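# Lift the part off the cabinet rack onto the bench

## Task

Remove the part from the rack inside the cabinet and set it down on the bench, with every rod of the rack still where it was, and finish with the gripper no longer holding the part.

## Robot and tools

Robot: two arms, left_arm and right_arm, each ending in a parallel two-finger gripper. The fingers point along the gripper's own +z axis and close along its y axis. The reported hand position is the point between the finger pads, roughly 1 cm short of the tips.

Frames: state lines read `left_arm: ...` | `right_arm: ...` and give each gripper's end_effector_position (metres) and end_effector_quat_wxyz in one shared world frame. Its origin sits on the table top midway between the arms; +z is up, +x reaches out over the table, and left_arm sits on the +y side. The names left and right do not describe image sides. Printed positions can be slightly wrong, more so when an arm is stretched far.

The 14-number row: every motion uses one flat list of 14 numbers, each in [-1, 1], always covering both arms even if one stays still. Order: dx, dy, dz, rx, ry, rz, opening for left_arm, then the same seven for right_arm. The first six are an offset, not a pose: they shift the gripper from its pose in the most recent result that showed it (before any such result in the scene, or for later calls within the same reply, from where the arm is when the action begins). They are expressed in that gripper's own axes, not the world frame. Scale: 1.0 equals 0.6 m for dx, dy, dz and 180 degrees for the rotation; rx, ry, rz form a single rotation vector. The opening is absolute: +1 fully open (0.094 m), -1 closed.

Tools:
- execute_actions with "actions": an empty list just reports the state (LOOK). One item {"rows": [[14 numbers], ...], "steps": n} runs up to 15 control steps of 1/30 s (default 15), one row per step, the last row repeated if rows run out. Every row is an offset from the same reference pose, not from the prior row. One item {"steps": n} without rows is a wait of up to 300 steps counted from the last result, thinking time included. Optional "pictures": false drops the images. A refused call moves nothing.
- move with "target" (one 14-number row, same meaning) and optional "speed" in m/s, 0.002 to 0.5, default 0.25 (rotation capped at twice that in rad/s). Both grippers travel straight paths that finish together in 0.5 to 10 s; longer ones are cut off at 10 s. It does not avoid obstacles or the other arm. The gripper opening is applied at the start. Its result adds a "move:" line with the ending (done, off_target, moving, held, fault) and active limits, plus each gripper's distance from its target. If only one arm is named, the other finished fine. held means a safety check blocked the last step; limits=paced means the commanded pose was clipped; limits=held means some steps were blocked and the arm may then jump faster than the speed.
- wait with "seconds" (0 to 10): lets the scene run, sending nothing new.
- zoom_image with "camera" (cam_high, cam_low, cam_left_wrist, cam_right_wrist) and "region" [x0, y0, x1, y1] in image pixels from the top-left, at most 504 by 504.
- finished_scene with "scene" set to the current scene number: ends and grades the scene, irreversibly. Only call it once the part rests on the bench and is released.

Cameras: cam_high and cam_low are fixed, 504x504; the two wrist fisheye cameras are 616x616. Calibration is supplied per camera; results list cameras whose numbers changed.

Result lines: "pose unreachable" means the clearance check altered or blocked that arm's command. HELD marks steps whose row was partly or fully not sent. "Hand target" shows where the controller is currently steering each gripper. grip_measured is the finger opening on the command scale; the last joint value gives it in metres. FAULT lines mean an arm stopped; MOTOR HOT warns at 75 °C.

Control behaviour: each step, the command is clipped to within 70 mm and 16 degrees of the measured pose, then solved by damped inverse kinematics favouring position over orientation. Arms tend to end a centimetre or more low. Sending zero offsets is not a pause: it pulls the arm back to the reference pose, and repeated zeros can let it sag. To hold an arm steady, send the correction back to its desired pose in the first call of a reply and zeros in later calls, aiming a little higher if it still droops. After an action, an arm only continues to its last clipped pose, so check the result and send the remainder. The simulation keeps running while you think.

Gripping: to hold the part, command an opening below grip_measured; around 0.03 below gives a firm hold, smaller margins a gentler one. Pads press up to roughly 50 to 62 N. Holding loads heats motors; at 90 °C the arm halts for 10 s, and at 100 °C it drops everything, so avoid long idle holds.

Avoid: knocking the rack rods out of place, dropping or slamming the part, pushing hard into the cabinet, letting the arms collide, and anything falling off the table. Faster moves and targets set deep past a contact strike and press harder. Occasional external tugs on the held part or loose objects may occur.

Each tool is called after "Emit:" in YAML: its name, and indented under it one key for each argument.

## Session

Emit:
execute_actions:
  actions: []

Scene clock: 0.00 s of 4320.00 s.
left_arm: end_effector_position=(+0.1195, +0.2001, +0.1301) grip_measured=+1.000 end_effector_quat_wxyz=(+0.065, +0.876, +0.478, -0.024) | right_arm: end_effector_position=(+0.4443, -0.5282, +0.1523) grip_measured=+1.000 end_effector_quat_wxyz=(+0.079, +0.238, +0.900, -0.358)
Joint positions: left_arm=[-1.011  0.984  0.894 -1.36   0.066  1.212  0.094] | right_arm=[-0.285  2.531  2.621 -1.462  0.728  0.182  0.094]
Joint velocities: left_arm=[-0.017 -0.002 -0.027 -0.022 -0.037 -0.037  0.   ] | right_arm=[-0.017 -0.012 -0.007 -0.051 -0.066 -0.022  0.   ]
Motor temperatures (°C, as the motors report them): left_arm=[25 26 27 25 25 27] | right_arm=[25 25 25 29 28 27]
Hand target (left_arm): +0.119, +0.199, +0.132; +0.068, +0.875, +0.478, -0.027
Hand target (right_arm): +0.445, -0.530, +0.168; +0.097, +0.247, +0.893, -0.364

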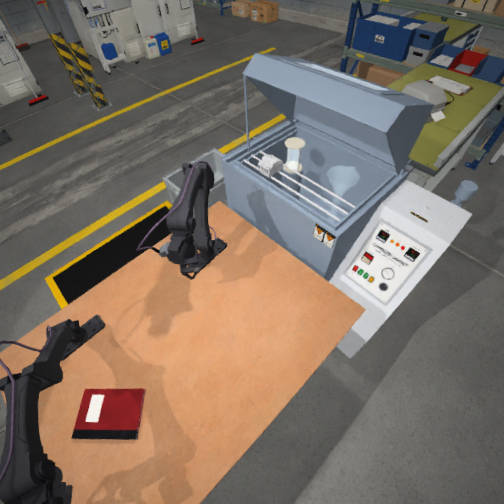

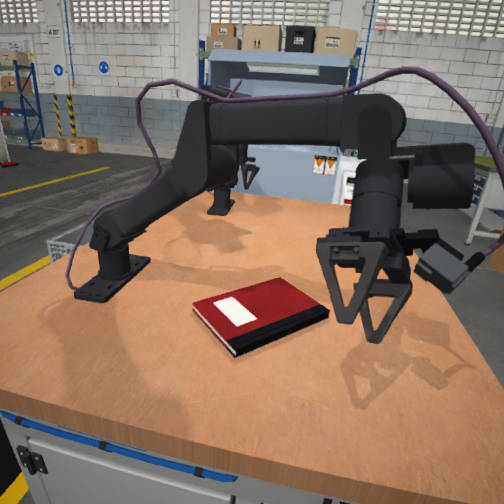

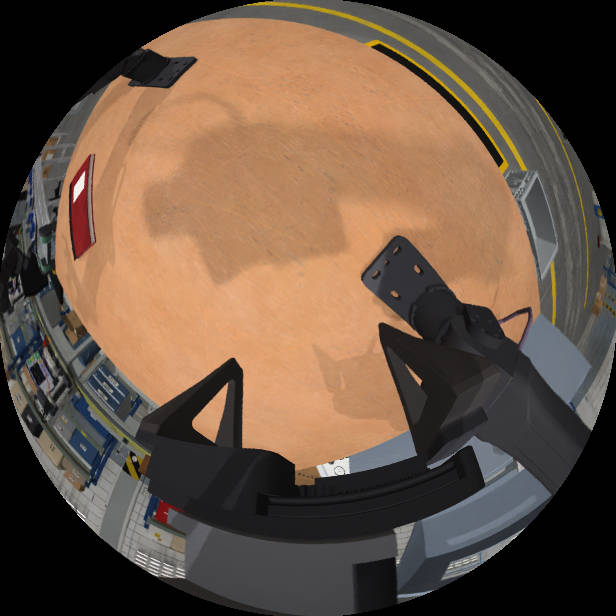

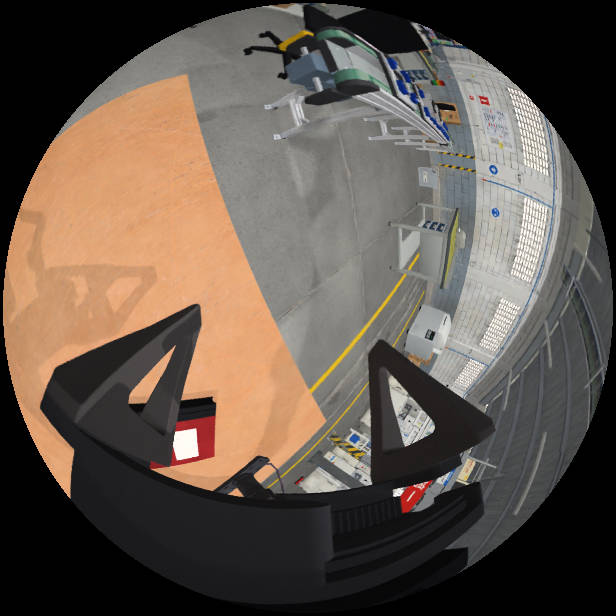

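Emit:
zoom_image:
  camera: "cam_high"
  region: [210,110,390,250]

Emit:
zoom_image:
  camera: "cam_low"
  region: [180,40,380,200]

Region (210, 110, 390, 250) of cam_high's 504x504 image, scaled by 2.800, with more detail than that image has.

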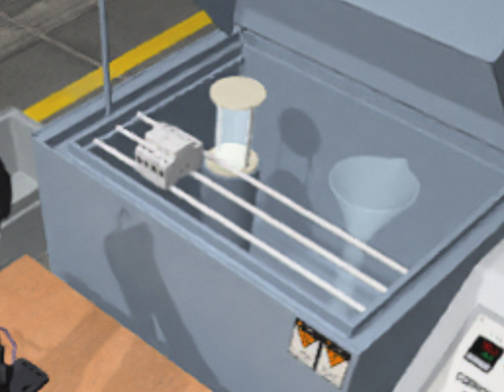

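Region (180, 40, 380, 200) of cam_low's 504x504 image, scaled by 2.520, with more detail than that image has; it fills the top 403 rows of this view, and the rest is white.

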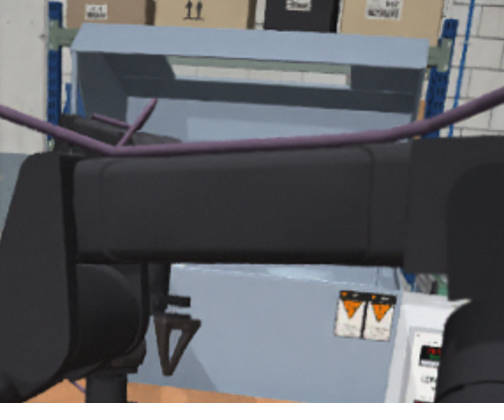

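Emit:
move:
  target: [0.333,-0.362,-0.573,0,0,0,1,0,0,0,0,0,0,1]

Scene clock: 16.53 s of 4320.00 s.
left_arm: end_effector_position=(+0.0304, +0.5365, +0.4277) grip_measured=+1.000 end_effector_quat_wxyz=(+0.570, +0.478, +0.432, +0.510) | right_arm: end_effector_position=(+0.4446, -0.5274, +0.1515) grip_measured=+1.000 end_effector_quat_wxyz=(+0.079, +0.238, +0.901, -0.354)
Joint positions: left_arm=[-0.979  0.146  1.957 -1.571 -0.774  1.734  0.094] | right_arm=[-0.285  2.531  2.621 -1.462  0.721  0.182  0.094]
Joint velocities: left_arm=[ 0.017 -0.007 -0.012  0.095  0.037  0.007  0.   ] | right_arm=[ 0.007 -0.012 -0.017  0.007  0.022 -0.007  0.   ]
Motor temperatures (°C, as the motors report them): left_arm=[25 27 28 26 25 27] | right_arm=[25 32 26 29 28 27]
Hand target (left_arm): +0.036, +0.530, +0.429; +0.548, +0.491, +0.436, +0.517
Hand target (right_arm): +0.444, -0.528, +0.152; +0.079, +0.238, +0.900, -0.358
Off the commanded pose (left_arm): 0.011 m, 99 deg; orientation clipped at the last step of the last action.
Off the commanded pose (right_arm): 0.001 m, 0 deg.
joint sent to its limit (left arm) — the command would take joint 4 (wrist pitch) past its lower limit, so that joint was sent only as far as its limit.
After step 90, 9.63 s passed at rest.
move: off_target (left_arm); limits=paced
camera_calibration (this result's frames):
cam_left_wrist: T_world_to_cam=[[0.176552, 0.266603, -0.947498, 0.255835], [-0.462726, 0.872096, 0.159164, -0.490373], [0.868743, 0.410332, 0.277334, -0.24743], [0, 0, 0, 1]] pos_world=[-0.0571235, 0.460975, 0.389074]
cam_right_wrist: T_world_to_cam=[[-0.219877, -0.692237, 0.687359, -0.37582], [-0.747225, 0.572482, 0.337518, 0.59505], [-0.627143, -0.4394, -0.643133, 0.236632], [0, 0, 0, 1]] pos_world=[0.510405, -0.496836, 0.209669]

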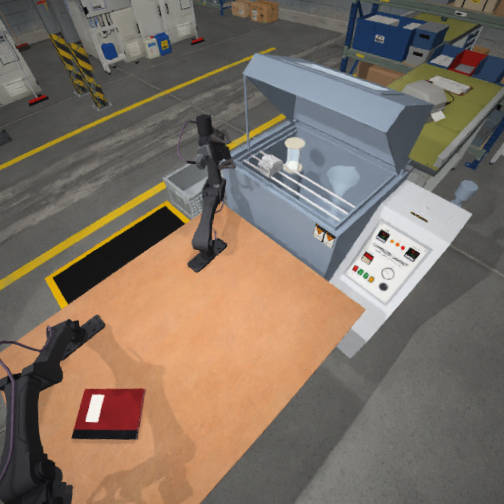

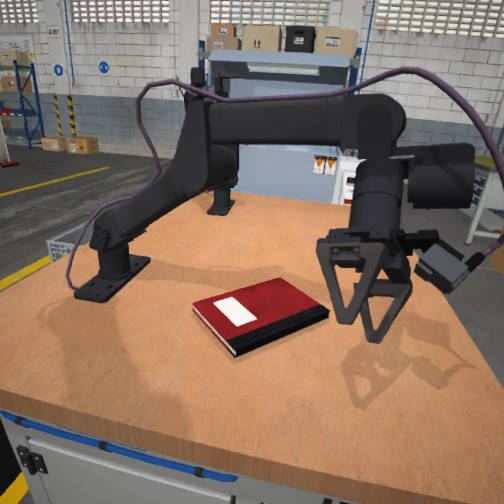

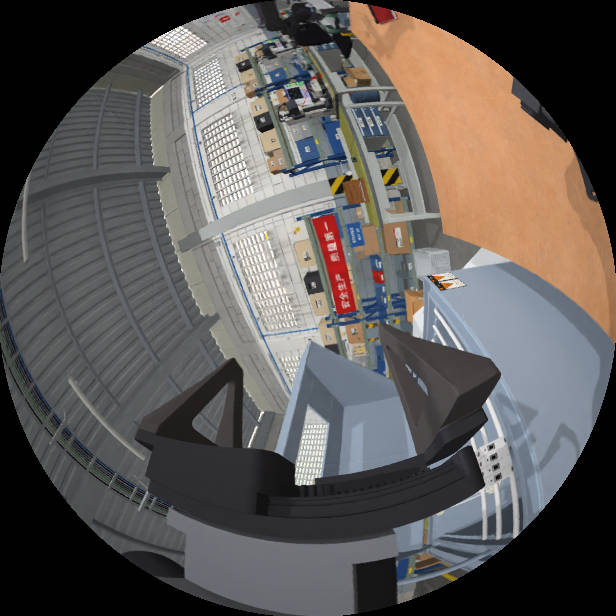

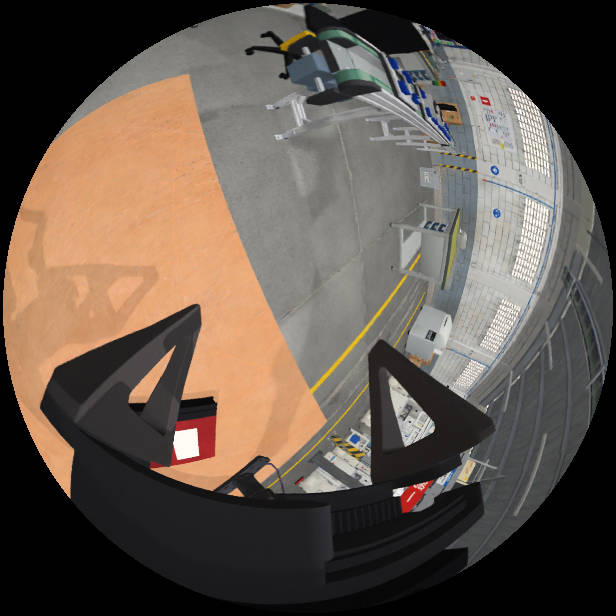

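Emit:
move:
  target: [-0.627,-0.345,0.403,0.5,0,0,1,0,0,0,0,0,0,1]

Scene clock: 32.77 s of 4320.00 s.
left_arm: end_effector_position=(+0.2655, +0.1330, +0.2614) grip_measured=+1.000 end_effector_quat_wxyz=(+0.119, +0.743, +0.655, +0.067) | right_arm: end_effector_position=(+0.4450, -0.5266, +0.1508) grip_measured=+1.000 end_effector_quat_wxyz=(+0.079, +0.238, +0.902, -0.351)
Joint positions: left_arm=[-0.864  1.561  1.81  -1.571 -0.115  0.932  0.094] | right_arm=[-0.285  2.531  2.621 -1.462  0.715  0.182  0.094]
Joint velocities: left_arm=[ 0.002 -0.007  0.012  0.022 -0.095 -0.051  0.   ] | right_arm=[ 0.012  0.002  0.007  0.022  0.022 -0.007  0.   ]
Motor temperatures (°C, as the motors report them): left_arm=[25 30 28 27 25 27] | right_arm=[25 34 27 29 28 27]
Hand target (left_arm): +0.265, +0.132, +0.267; +0.127, +0.737, +0.661, +0.058
Hand target (right_arm): +0.445, -0.527, +0.152; +0.079, +0.238, +0.901, -0.354
Off the commanded pose (left_arm): 0.006 m, 6 deg.
Off the commanded pose (right_arm): 0.001 m, 0 deg.
joint sent to its limit (left arm) — the command would take joint 4 (wrist pitch) past its lower limit, so that joint was sent only as far as its limit.
After step 90, 9.53 s passed at rest.
move: off_target (left_arm)
camera_calibration (this result's frames):
cam_left_wrist: T_world_to_cam=[[-0.882267, 0.395772, -0.254892, 0.24718], [0.220992, 0.826297, 0.518069, -0.272498], [0.415654, 0.400746, -0.816477, 0.167559], [0, 0, 0, 1]] pos_world=[0.208652, 0.0601886, 0.340985]
cam_right_wrist: T_world_to_cam=[[-0.220107, -0.696728, 0.682732, -0.376236], [-0.748506, 0.569447, 0.339808, 0.593743], [-0.625533, -0.436235, -0.646844, 0.238246], [0, 0, 0, 1]] pos_world=[0.510639, -0.496308, 0.209218]

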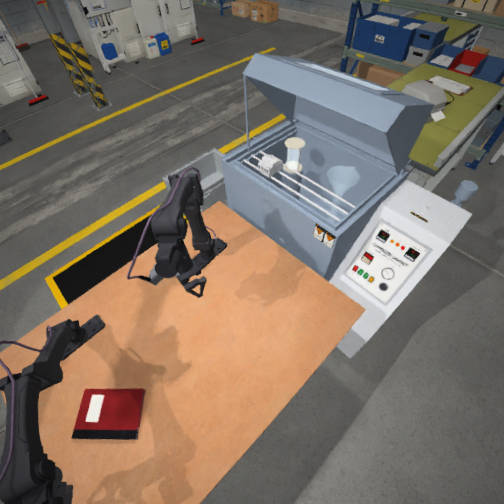

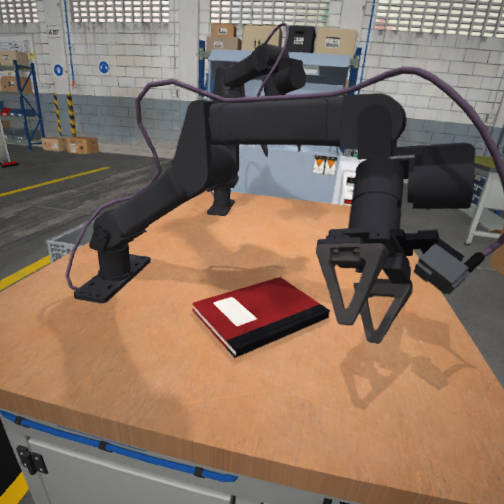

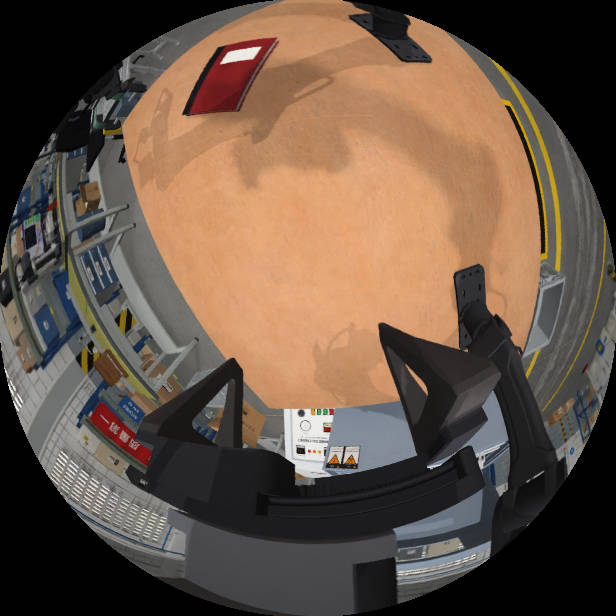

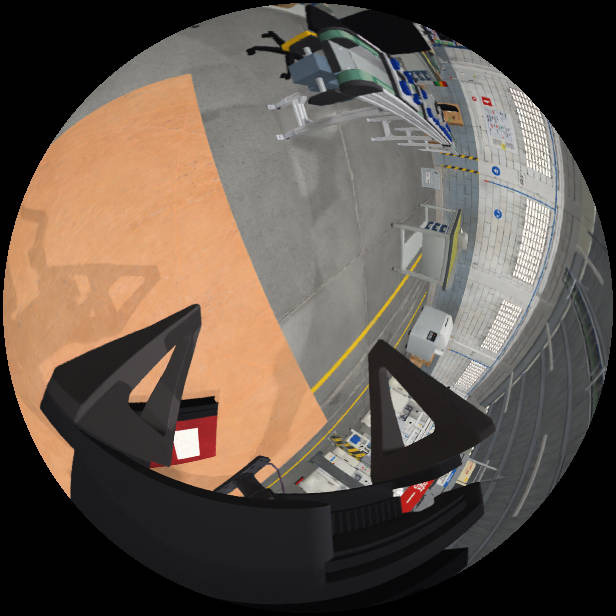

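Emit:
move:
  target: [0.465,0.173,-0.1,0,0,0,1,0,0,0,0,0,0,1]

Scene clock: 43.27 s of 4320.00 s.
left_arm: end_effector_position=(+0.3846, +0.4025, +0.3311) grip_measured=+1.000 end_effector_quat_wxyz=(+0.168, +0.718, +0.650, +0.186) | right_arm: end_effector_position=(+0.4454, -0.5259, +0.1501) grip_measured=+1.000 end_effector_quat_wxyz=(+0.079, +0.238, +0.903, -0.349)
Joint positions: left_arm=[ 0.186  1.689  2.179 -1.57   0.131  1.908  0.094] | right_arm=[-0.285  2.531  2.621 -1.462  0.709  0.182  0.094]
Joint velocities: left_arm=[ 0.012 -0.012 -0.002 -0.081  0.007 -0.022  0.   ] | right_arm=[ 0.007 -0.007 -0.012 -0.022 -0.051 -0.007  0.   ]
Motor temperatures (°C, as the motors report them): left_arm=[25 29 29 27 25 27] | right_arm=[25 35 27 29 28 27]
Hand target (left_arm): +0.386, +0.399, +0.334; +0.176, +0.722, +0.644, +0.184
Hand target (right_arm): +0.445, -0.527, +0.151; +0.079, +0.238, +0.902, -0.352
Off the commanded pose (left_arm): 0.002 m, 15 deg.
Off the commanded pose (right_arm): 0.001 m, 0 deg.
joint sent to its limit (left arm) — the command would take joint 4 (wrist pitch) past its lower limit, so that joint was sent only as far as its limit.
After step 90, 5.67 s passed at rest.
move: off_target (left_arm)
camera_calibration (this result's frames):
cam_left_wrist: T_world_to_cam=[[-0.815115, 0.38238, -0.435171, 0.302643], [0.0423307, 0.788509, 0.613565, -0.505316], [0.577751, 0.481705, -0.658912, -0.0801848], [0, 0, 0, 1]] pos_world=[0.314406, 0.321347, 0.388911]
cam_right_wrist: T_world_to_cam=[[-0.220312, -0.700929, 0.678352, -0.376615], [-0.749711, 0.566575, 0.341945, 0.592512], [-0.624016, -0.433233, -0.650317, 0.239768], [0, 0, 0, 1]] pos_world=[0.510859, -0.495808, 0.208796]

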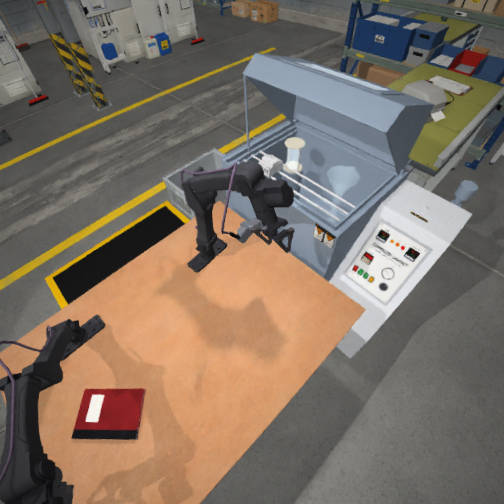

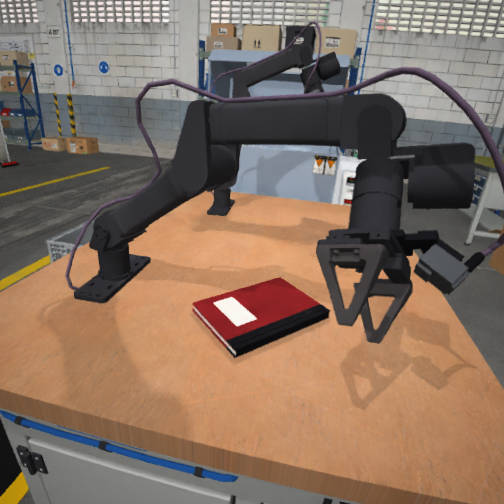

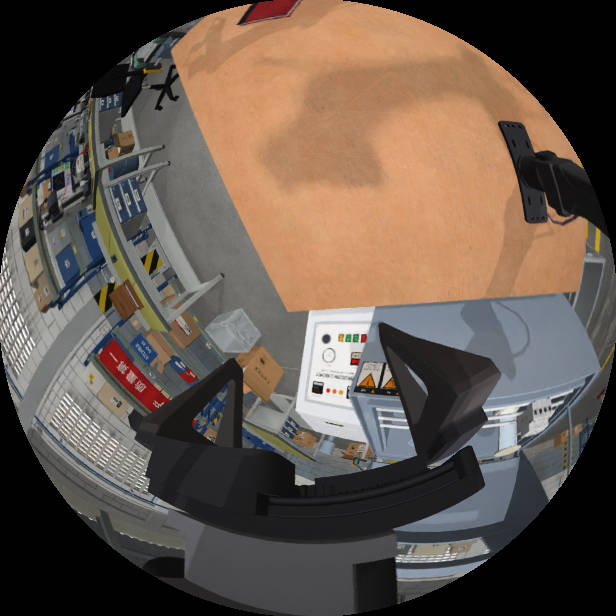

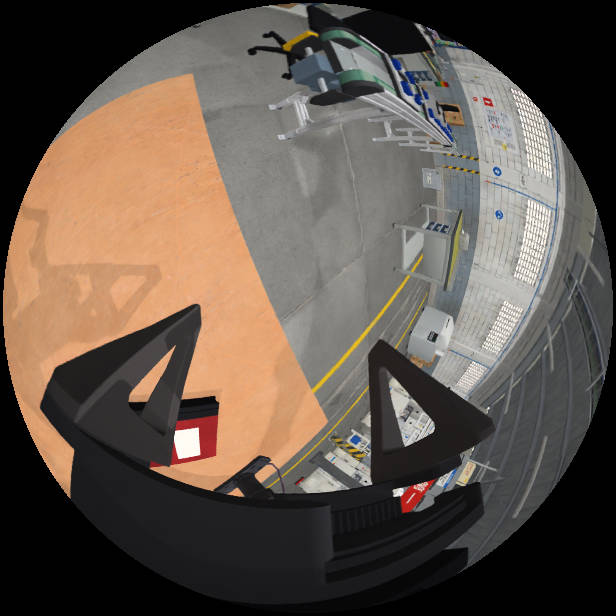

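Emit:
move:
  target: [0.448,-0.552,-0.413,-0.228,0.249,-0.92,1,0,0,0,0,0,0,1]

Scene clock: 61.23 s of 4320.00 s.
left_arm: end_effector_position=(+0.0089, +0.7004, +0.4068) grip_measured=+1.000 end_effector_quat_wxyz=(+0.249, -0.639, +0.676, +0.269) | right_arm: end_effector_position=(+0.4457, -0.5251, +0.1493) grip_measured=+1.000 end_effector_quat_wxyz=(+0.080, +0.238, +0.904, -0.346)
Joint positions: left_arm=[ 1.586  1.734  2.474 -1.562  0.061  0.131  0.094] | right_arm=[-0.285  2.531  2.621 -1.462  0.702  0.182  0.094]
Joint velocities: left_arm=[-0.002  0.002  0.012  0.037 -0.007 -0.051  0.   ] | right_arm=[ 0.002 -0.002  0.022  0.037 -0.022 -0.007  0.   ]
Motor temperatures (°C, as the motors report them): left_arm=[25 29 29 27 25 27] | right_arm=[25 36 27 29 28 27]
Hand target (left_arm): +0.005, +0.699, +0.407; -0.245, +0.648, -0.669, -0.269
Hand target (right_arm): +0.445, -0.526, +0.150; +0.079, +0.238, +0.903, -0.349
Off the commanded pose (left_arm): 0.011 m, 13 deg.
Off the commanded pose (right_arm): 0.001 m, 0 deg.
joint sent to its limit (left arm) — the command would take joint 4 (wrist pitch) past its lower limit, so that joint was sent only as far as its limit.
After step 90, 8.30 s passed at rest.
move: off_target (left_arm)
camera_calibration (this result's frames):
cam_left_wrist: T_world_to_cam=[[0.93891, -0.257367, -0.228497, 0.263835], [-0.298338, -0.939643, -0.167529, 0.760405], [-0.17159, 0.225464, -0.959022, 0.351483], [0, 0, 0, 1]] pos_world=[0.0394512, 0.703165, 0.524755]
cam_right_wrist: T_world_to_cam=[[-0.220517, -0.705365, 0.673671, -0.377005], [-0.750991, 0.56351, 0.344194, 0.591204], [-0.622403, -0.43002, -0.653986, 0.241387], [0, 0, 0, 1]] pos_world=[0.511093, -0.495273, 0.208352]

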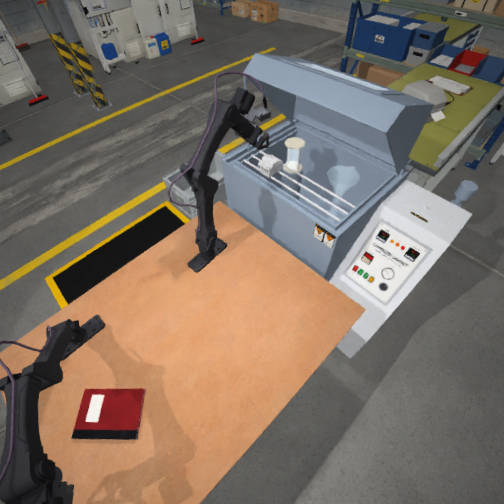

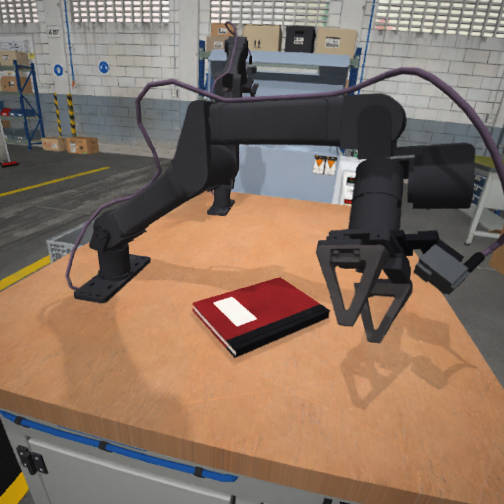

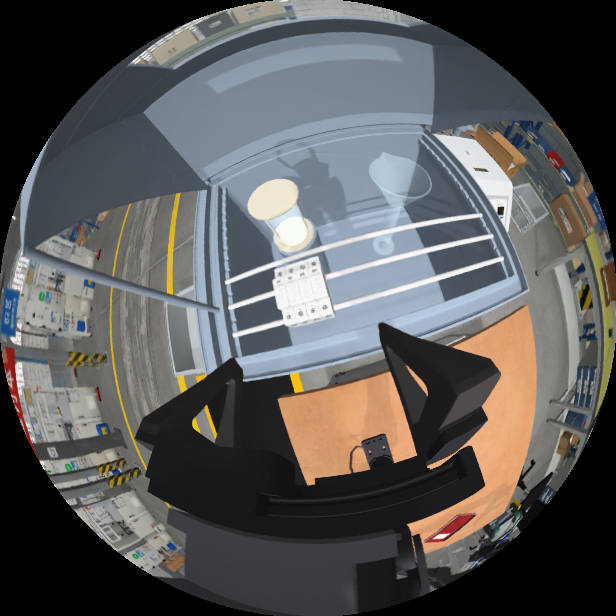

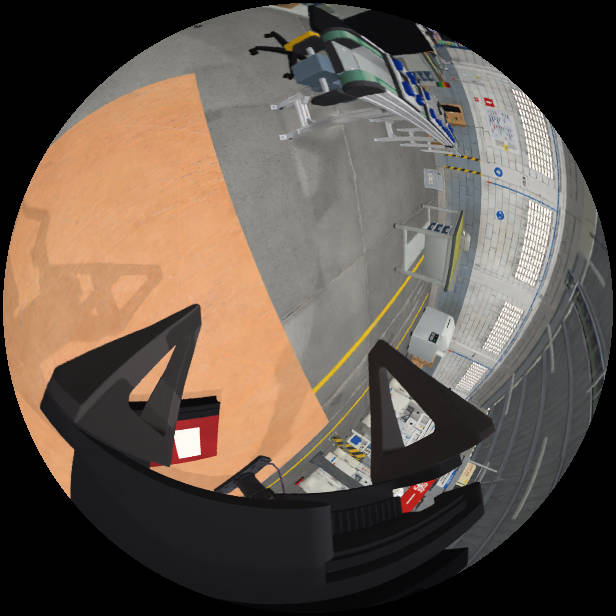

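Emit:
move:
  target: [-0.01,0.015,0.15,0,0,0,1,0,0,0,0,0,0,1]
  speed: 0.1

Scene clock: 68.77 s of 4320.00 s.
left_arm: end_effector_position=(+0.0026, +0.7625, +0.3489) grip_measured=+1.000 end_effector_quat_wxyz=(+0.248, -0.640, +0.676, +0.268) | right_arm: end_effector_position=(+0.4461, -0.5243, +0.1486) grip_measured=+1.000 end_effector_quat_wxyz=(+0.080, +0.238, +0.905, -0.343)
Joint positions: left_arm=[ 1.586  1.744  2.153 -1.234  0.061  0.131  0.094] | right_arm=[-0.285  2.531  2.621 -1.462  0.696  0.182  0.094]
Joint velocities: left_arm=[ 0.002  0.022  0.007  0.11   0.037 -0.007  0.   ] | right_arm=[ 0.002  0.002  0.007  0.037 -0.081  0.007  0.   ]
Motor temperatures (°C, as the motors report them): left_arm=[25 29 29 28 25 27] | right_arm=[25 36 27 29 28 27]
Hand target (left_arm): -0.001, +0.767, +0.346; -0.249, +0.639, -0.676, -0.269
Hand target (right_arm): +0.446, -0.525, +0.149; +0.080, +0.238, +0.904, -0.346
Off the commanded pose (left_arm): 0.006 m, 0 deg.
Off the commanded pose (right_arm): 0.001 m, 0 deg.
After step 90, 3.07 s passed at rest.
move: done
camera_calibration (this result's frames):
cam_left_wrist: T_world_to_cam=[[0.93911, -0.257796, -0.227186, 0.272314], [-0.297982, -0.94023, -0.164846, 0.806729], [-0.17111, 0.222505, -0.959798, 0.283372], [0, 0, 0, 1]] pos_world=[0.0331457, 0.76566, 0.466832]
cam_right_wrist: T_world_to_cam=[[-0.220697, -0.709514, 0.669241, -0.377359], [-0.752195, 0.56061, 0.346293, 0.589972], [-0.620883, -0.426974, -0.657418, 0.242914], [0, 0, 0, 1]] pos_world=[0.511313, -0.494768, 0.207937]

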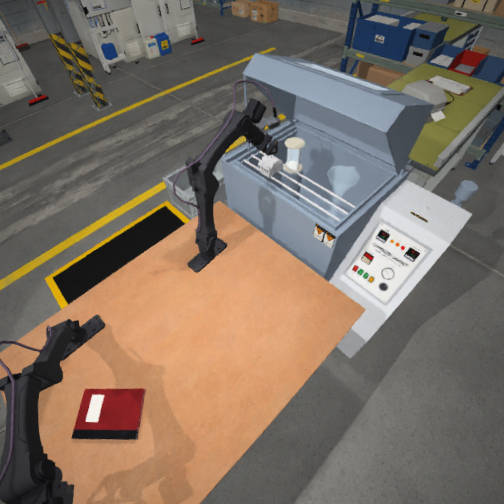

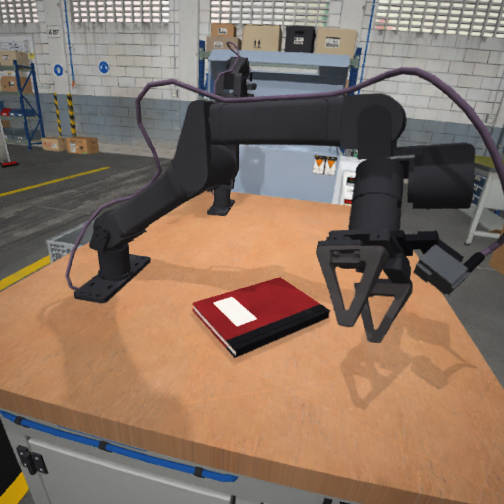

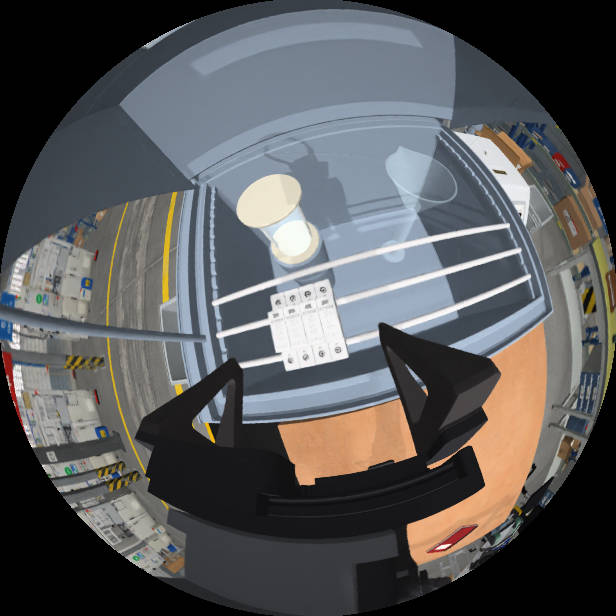

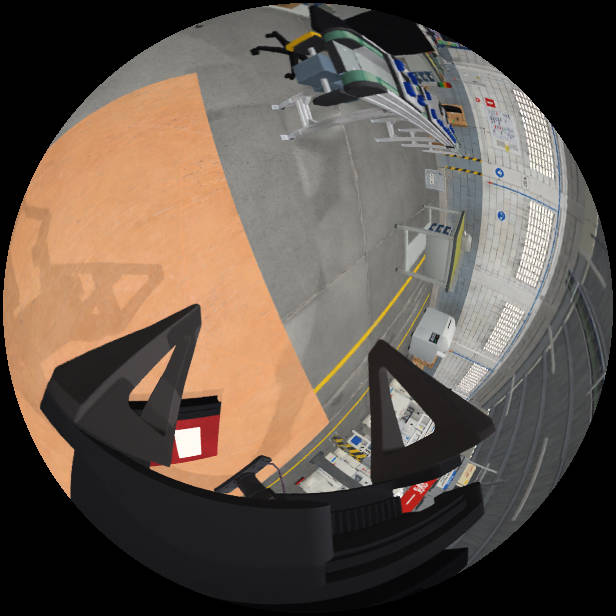

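Emit:
move:
  target: [0.045,0.025,0.115,0,0,0,1,0,0,0,0,0,0,1]
  speed: 0.08

Scene clock: 75.90 s of 4320.00 s.
left_arm: end_effector_position=(-0.0142, +0.7923, +0.2693) grip_measured=+1.000 end_effector_quat_wxyz=(+0.234, -0.647, +0.679, +0.257) | right_arm: end_effector_position=(+0.4464, -0.5235, +0.1480) grip_measured=+1.000 end_effector_quat_wxyz=(+0.080, +0.238, +0.906, -0.340)
Joint positions: left_arm=[ 1.62   1.744  1.824 -0.944  0.074  0.155  0.094] | right_arm=[-0.285  2.531  2.621 -1.462  0.69   0.182  0.094]
Joint velocities: left_arm=[ 0.007  0.002  0.007 -0.066  0.037 -0.022  0.   ] | right_arm=[-0.007 -0.007  0.002 -0.037 -0.007 -0.051  0.   ]
Motor temperatures (°C, as the motors report them): left_arm=[25 29 29 28 25 27] | right_arm=[25 36 27 29 28 27]
Hand target (left_arm): -0.015, +0.791, +0.281; -0.248, +0.640, -0.676, -0.268
Hand target (right_arm): +0.446, -0.524, +0.149; +0.080, +0.238, +0.905, -0.343
Off the commanded pose (left_arm): 0.012 m, 2 deg.
Off the commanded pose (right_arm): 0.001 m, 0 deg.
After step 90, 2.63 s passed at rest.
move: off_target (left_arm)
camera_calibration (this result's frames):
cam_left_wrist: T_world_to_cam=[[0.940856, -0.258486, -0.219032, 0.276077], [-0.290385, -0.948274, -0.128268, 0.81321], [-0.174547, 0.184286, -0.96725, 0.229717], [0, 0, 0, 1]] pos_world=[0.0164919, 0.800174, 0.386972]
cam_right_wrist: T_world_to_cam=[[-0.220866, -0.713637, 0.664786, -0.377702], [-0.753399, 0.557697, 0.348373, 0.58874], [-0.619361, -0.423906, -0.66083, 0.244443], [0, 0, 0, 1]] pos_world=[0.511533, -0.494259, 0.207525]

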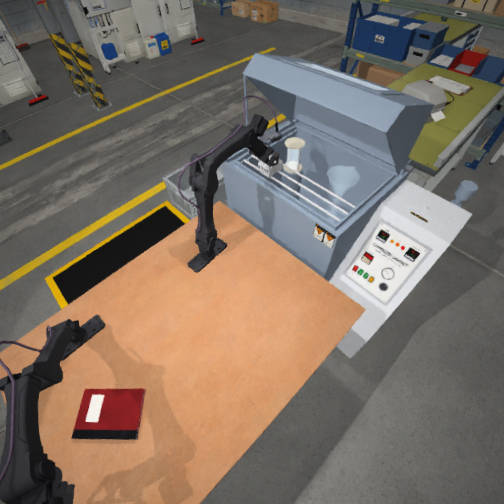

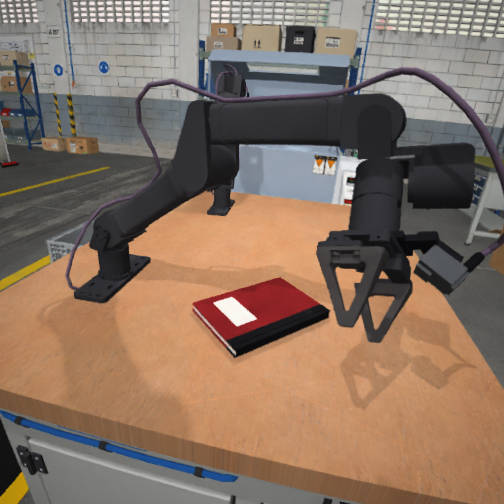

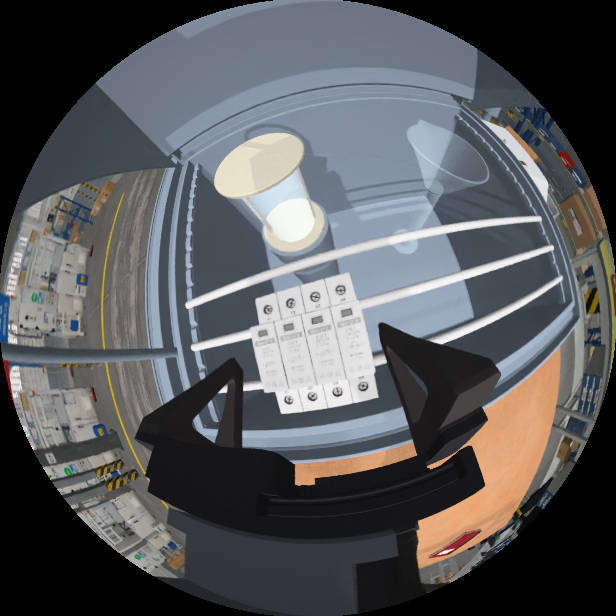

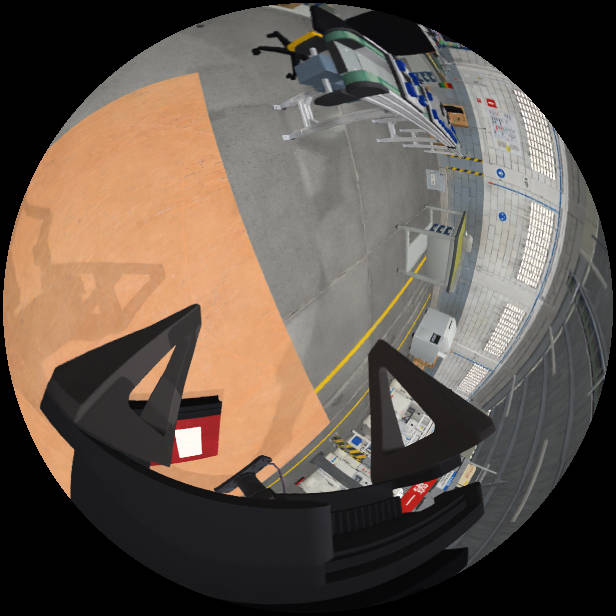

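Emit:
move:
  target: [0.017,-0.007,0.04,0,0,0,1,0,0,0,0,0,0,1]
  speed: 0.04

Scene clock: 80.07 s of 4320.00 s.
left_arm: end_effector_position=(-0.0128, +0.7973, +0.2455) grip_measured=+1.000 end_effector_quat_wxyz=(+0.233, -0.647, +0.681, +0.253) | right_arm: end_effector_position=(+0.4467, -0.5228, +0.1473) grip_measured=+1.000 end_effector_quat_wxyz=(+0.080, +0.238, +0.907, -0.337)
Joint positions: left_arm=[ 1.616  1.744  1.731 -0.859  0.074  0.155  0.094] | right_arm=[-0.285  2.531  2.621 -1.462  0.684  0.182  0.094]
Joint velocities: left_arm=[ 0.002  0.007 -0.002 -0.051  0.007 -0.007  0.   ] | right_arm=[-0.007 -0.002  0.007 -0.022  0.022  0.066  0.   ]
Motor temperatures (°C, as the motors report them): left_arm=[25 30 29 29 25 27] | right_arm=[25 36 27 29 28 27]
Hand target (left_arm): -0.011, +0.800, +0.244; -0.235, +0.647, -0.679, -0.256
Hand target (right_arm): +0.446, -0.524, +0.148; +0.080, +0.238, +0.906, -0.340
Off the commanded pose (left_arm): 0.004 m, 1 deg.
Off the commanded pose (right_arm): 0.001 m, 0 deg.
After step 90, 0.07 s passed at rest.
move: done
camera_calibration (this result's frames):
cam_left_wrist: T_world_to_cam=[[0.939976, -0.2643, -0.215848, 0.274726], [-0.294436, -0.947915, -0.121513, 0.813347], [-0.172489, 0.177772, -0.968837, 0.211691], [0, 0, 0, 1]] pos_world=[0.0177572, 0.805961, 0.363225]
cam_right_wrist: T_world_to_cam=[[-0.221013, -0.71748, 0.660588, -0.378012], [-0.754528, 0.554954, 0.350305, 0.587584], [-0.617933, -0.42101, -0.66401, 0.245879], [0, 0, 0, 1]] pos_world=[0.51174, -0.49378, 0.207142]

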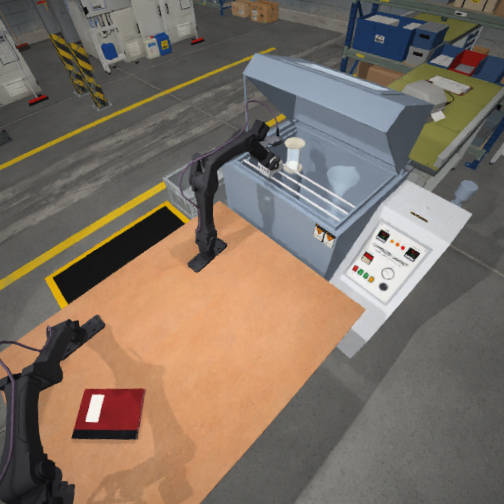

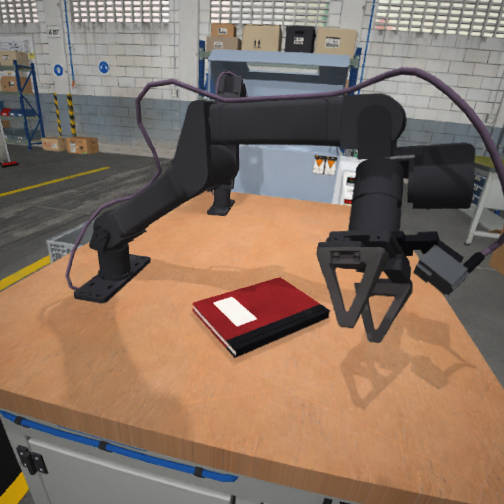

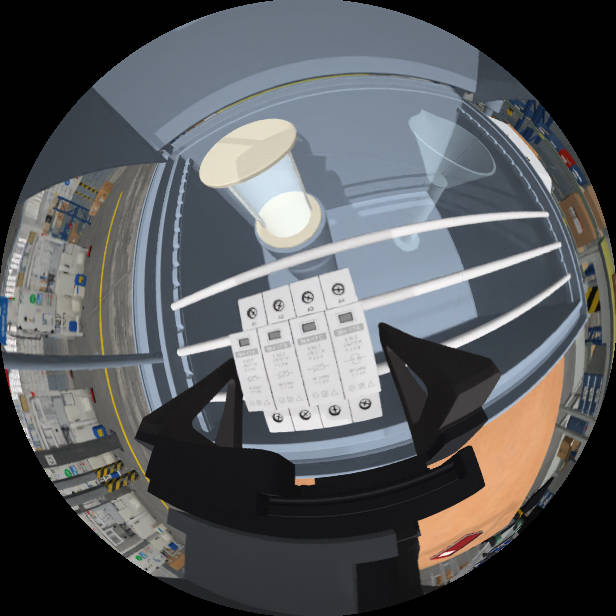

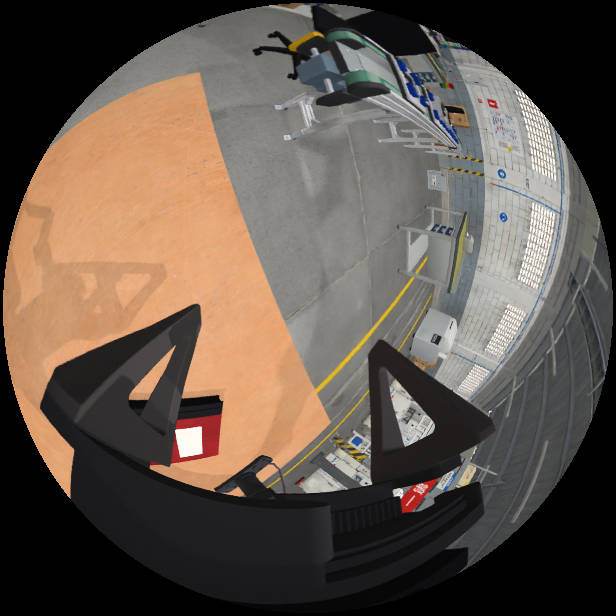

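Emit:
execute_actions:
  actions:
    - {"rows":[[0.003,0,0.005,0,0,0,0.3,0,0,0,0,0,0,1]],"steps":15}

Scene clock: 82.90 s of 4320.00 s.
left_arm: end_effector_position=(-0.0125, +0.7977, +0.2454) grip_measured=+0.522 end_effector_quat_wxyz=(+0.234, -0.646, +0.681, +0.253) | right_arm: end_effector_position=(+0.4471, -0.5221, +0.1467) grip_measured=+1.000 end_effector_quat_wxyz=(+0.080, +0.238, +0.908, -0.335)
Joint positions: left_arm=[ 1.616  1.744  1.73  -0.856  0.076  0.154  0.071] | right_arm=[-0.285  2.531  2.621 -1.462  0.679  0.182  0.094]
Joint velocities: left_arm=[-0.012  0.002 -0.007  0.007 -0.037 -0.051  0.001] | right_arm=[-0.002 -0.012 -0.017 -0.007 -0.081 -0.007  0.   ]
Motor temperatures (°C, as the motors report them): left_arm=[25 30 29 29 25 27] | right_arm=[25 37 27 29 28 27]
Hand target (left_arm): -0.013, +0.798, +0.242; -0.233, +0.647, -0.681, -0.253
Hand target (right_arm): +0.447, -0.523, +0.147; +0.080, +0.238, +0.907, -0.337
Off the commanded pose (left_arm): 0.003 m, 0 deg.
Off the commanded pose (right_arm): 0.001 m, 0 deg.
Steps of this call (steps 1 to 70: nothing new was sent; steps 71 to 85: all 15 steps of this action). Readings (end_effector_position):
71: left_arm (-0.0129, +0.7977, +0.2459) | right_arm (+0.4468, -0.5227, +0.1472)
72: left_arm (-0.0125, +0.7977, +0.2459) | right_arm (+0.4469, -0.5225, +0.1471)
74: left_arm (-0.0124, +0.7976, +0.2454) | right_arm (+0.4469, -0.5223, +0.1470)
78: left_arm (-0.0125, +0.7977, +0.2454) | right_arm (+0.4470, -0.5222, +0.1468)
85: the state above
camera_calibration (this result's frames):
cam_left_wrist: T_world_to_cam=[[0.940177, -0.264763, -0.2144, 0.274491], [-0.295032, -0.947437, -0.123767, 0.813989], [-0.170362, 0.179618, -0.968873, 0.210139], [0, 0, 0, 1]] pos_world=[0.0178828, 0.806134, 0.363194]
cam_right_wrist: T_world_to_cam=[[-0.22115, -0.721299, 0.656369, -0.378312], [-0.755656, 0.552199, 0.352221, 0.586428], [-0.616503, -0.418095, -0.667173, 0.247317], [0, 0, 0, 1]] pos_world=[0.511946, -0.493299, 0.206762]

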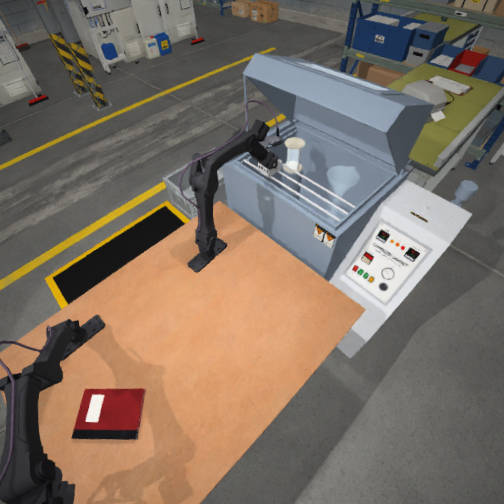

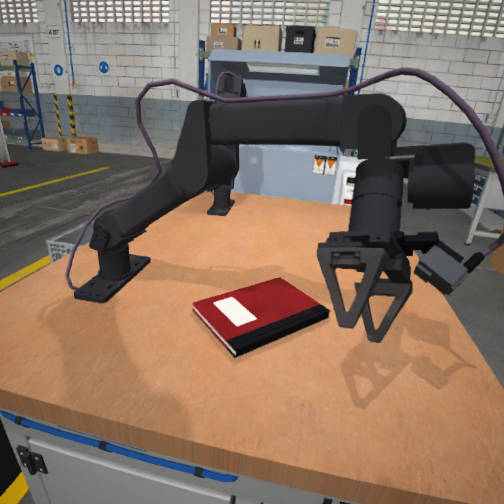

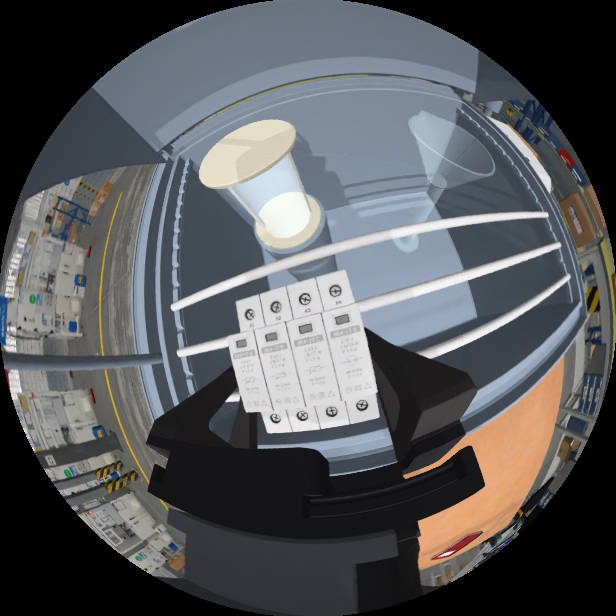

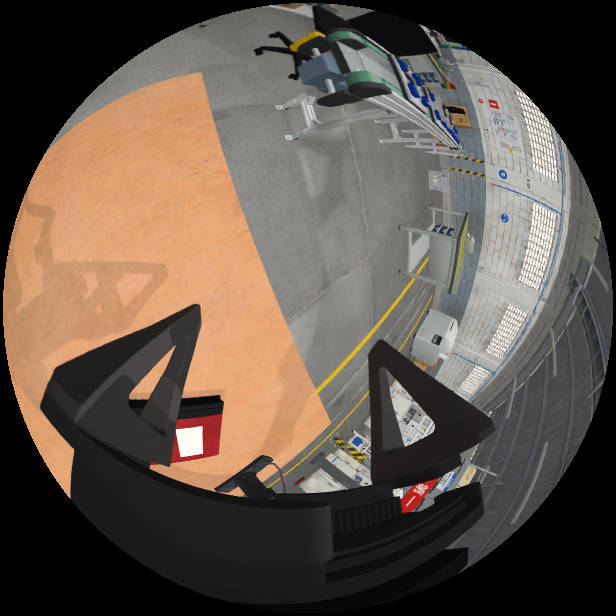

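Emit:
move:
  target: [-0.045,0,-0.048,0,0,0,0.3,0,0,0,0,0,0,1]
  speed: 0.03

Scene clock: 87.33 s of 4320.00 s.
left_arm: end_effector_position=(-0.0113, +0.7885, +0.2583) grip_measured=+0.522 end_effector_quat_wxyz=(+0.210, -0.657, +0.690, +0.220) | right_arm: end_effector_position=(+0.4474, -0.5213, +0.1461) grip_measured=+1.000 end_effector_quat_wxyz=(+0.081, +0.238, +0.909, -0.332)
Joint positions: left_arm=[ 1.616  1.808  1.915 -1.064  0.076  0.154  0.071] | right_arm=[-0.285  2.531  2.621 -1.462  0.673  0.182  0.094]
Joint velocities: left_arm=[-0.012  0.012  0.002  0.037 -0.007  0.022 -0.002] | right_arm=[-0.012  0.017  0.007  0.007 -0.081  0.022  0.   ]
Motor temperatures (°C, as the motors report them): left_arm=[25 30 29 29 25 27] | right_arm=[25 37 27 29 28 27]
Hand target (left_arm): -0.010, +0.798, +0.285; -0.235, +0.646, -0.681, -0.253
Hand target (right_arm): +0.447, -0.522, +0.147; +0.080, +0.238, +0.908, -0.335
Off the commanded pose (left_arm): 0.029 m, 5 deg.
Off the commanded pose (right_arm): 0.001 m, 0 deg.
move: off_target (left_arm)
camera_calibration (this result's frames):
cam_left_wrist: T_world_to_cam=[[0.942413, -0.281589, -0.180462, 0.278257], [-0.293883, -0.954787, -0.044893, 0.792615], [-0.159661, 0.0953423, -0.982557, 0.294528], [0, 0, 0, 1]] pos_world=[0.0177279, 0.807051, 0.375189]
cam_right_wrist: T_world_to_cam=[[-0.221277, -0.725096, 0.652129, -0.378601], [-0.756784, 0.549432, 0.354121, 0.585273], [-0.615072, -0.415162, -0.670318, 0.248756], [0, 0, 0, 1]] pos_world=[0.512153, -0.492816, 0.206385]

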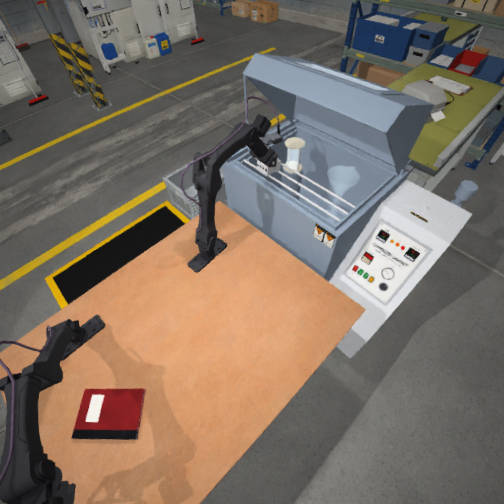

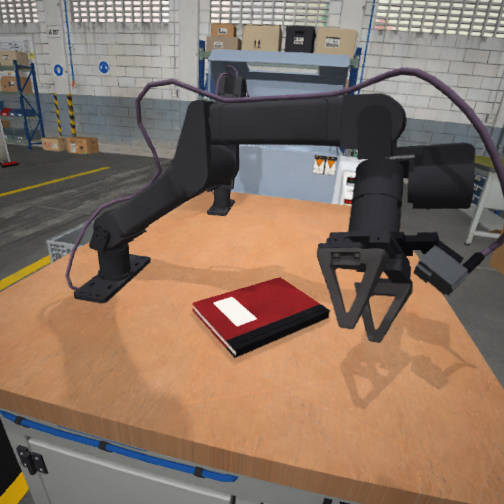

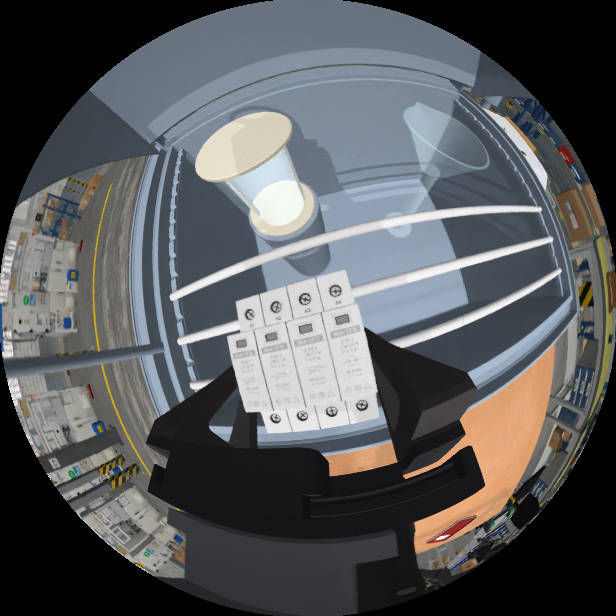

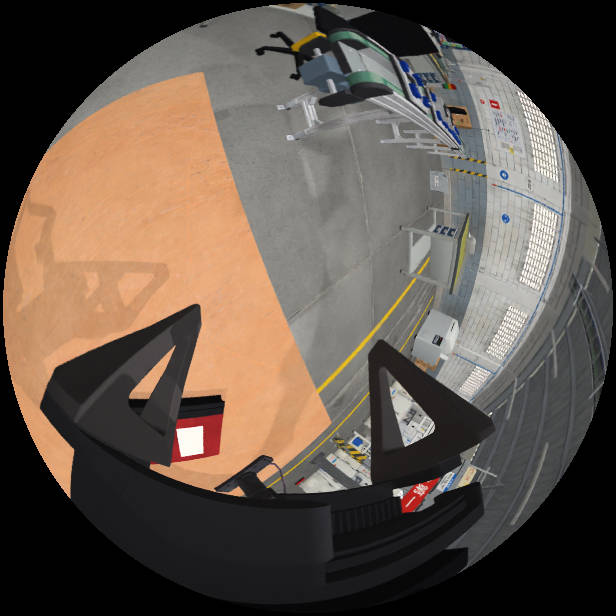

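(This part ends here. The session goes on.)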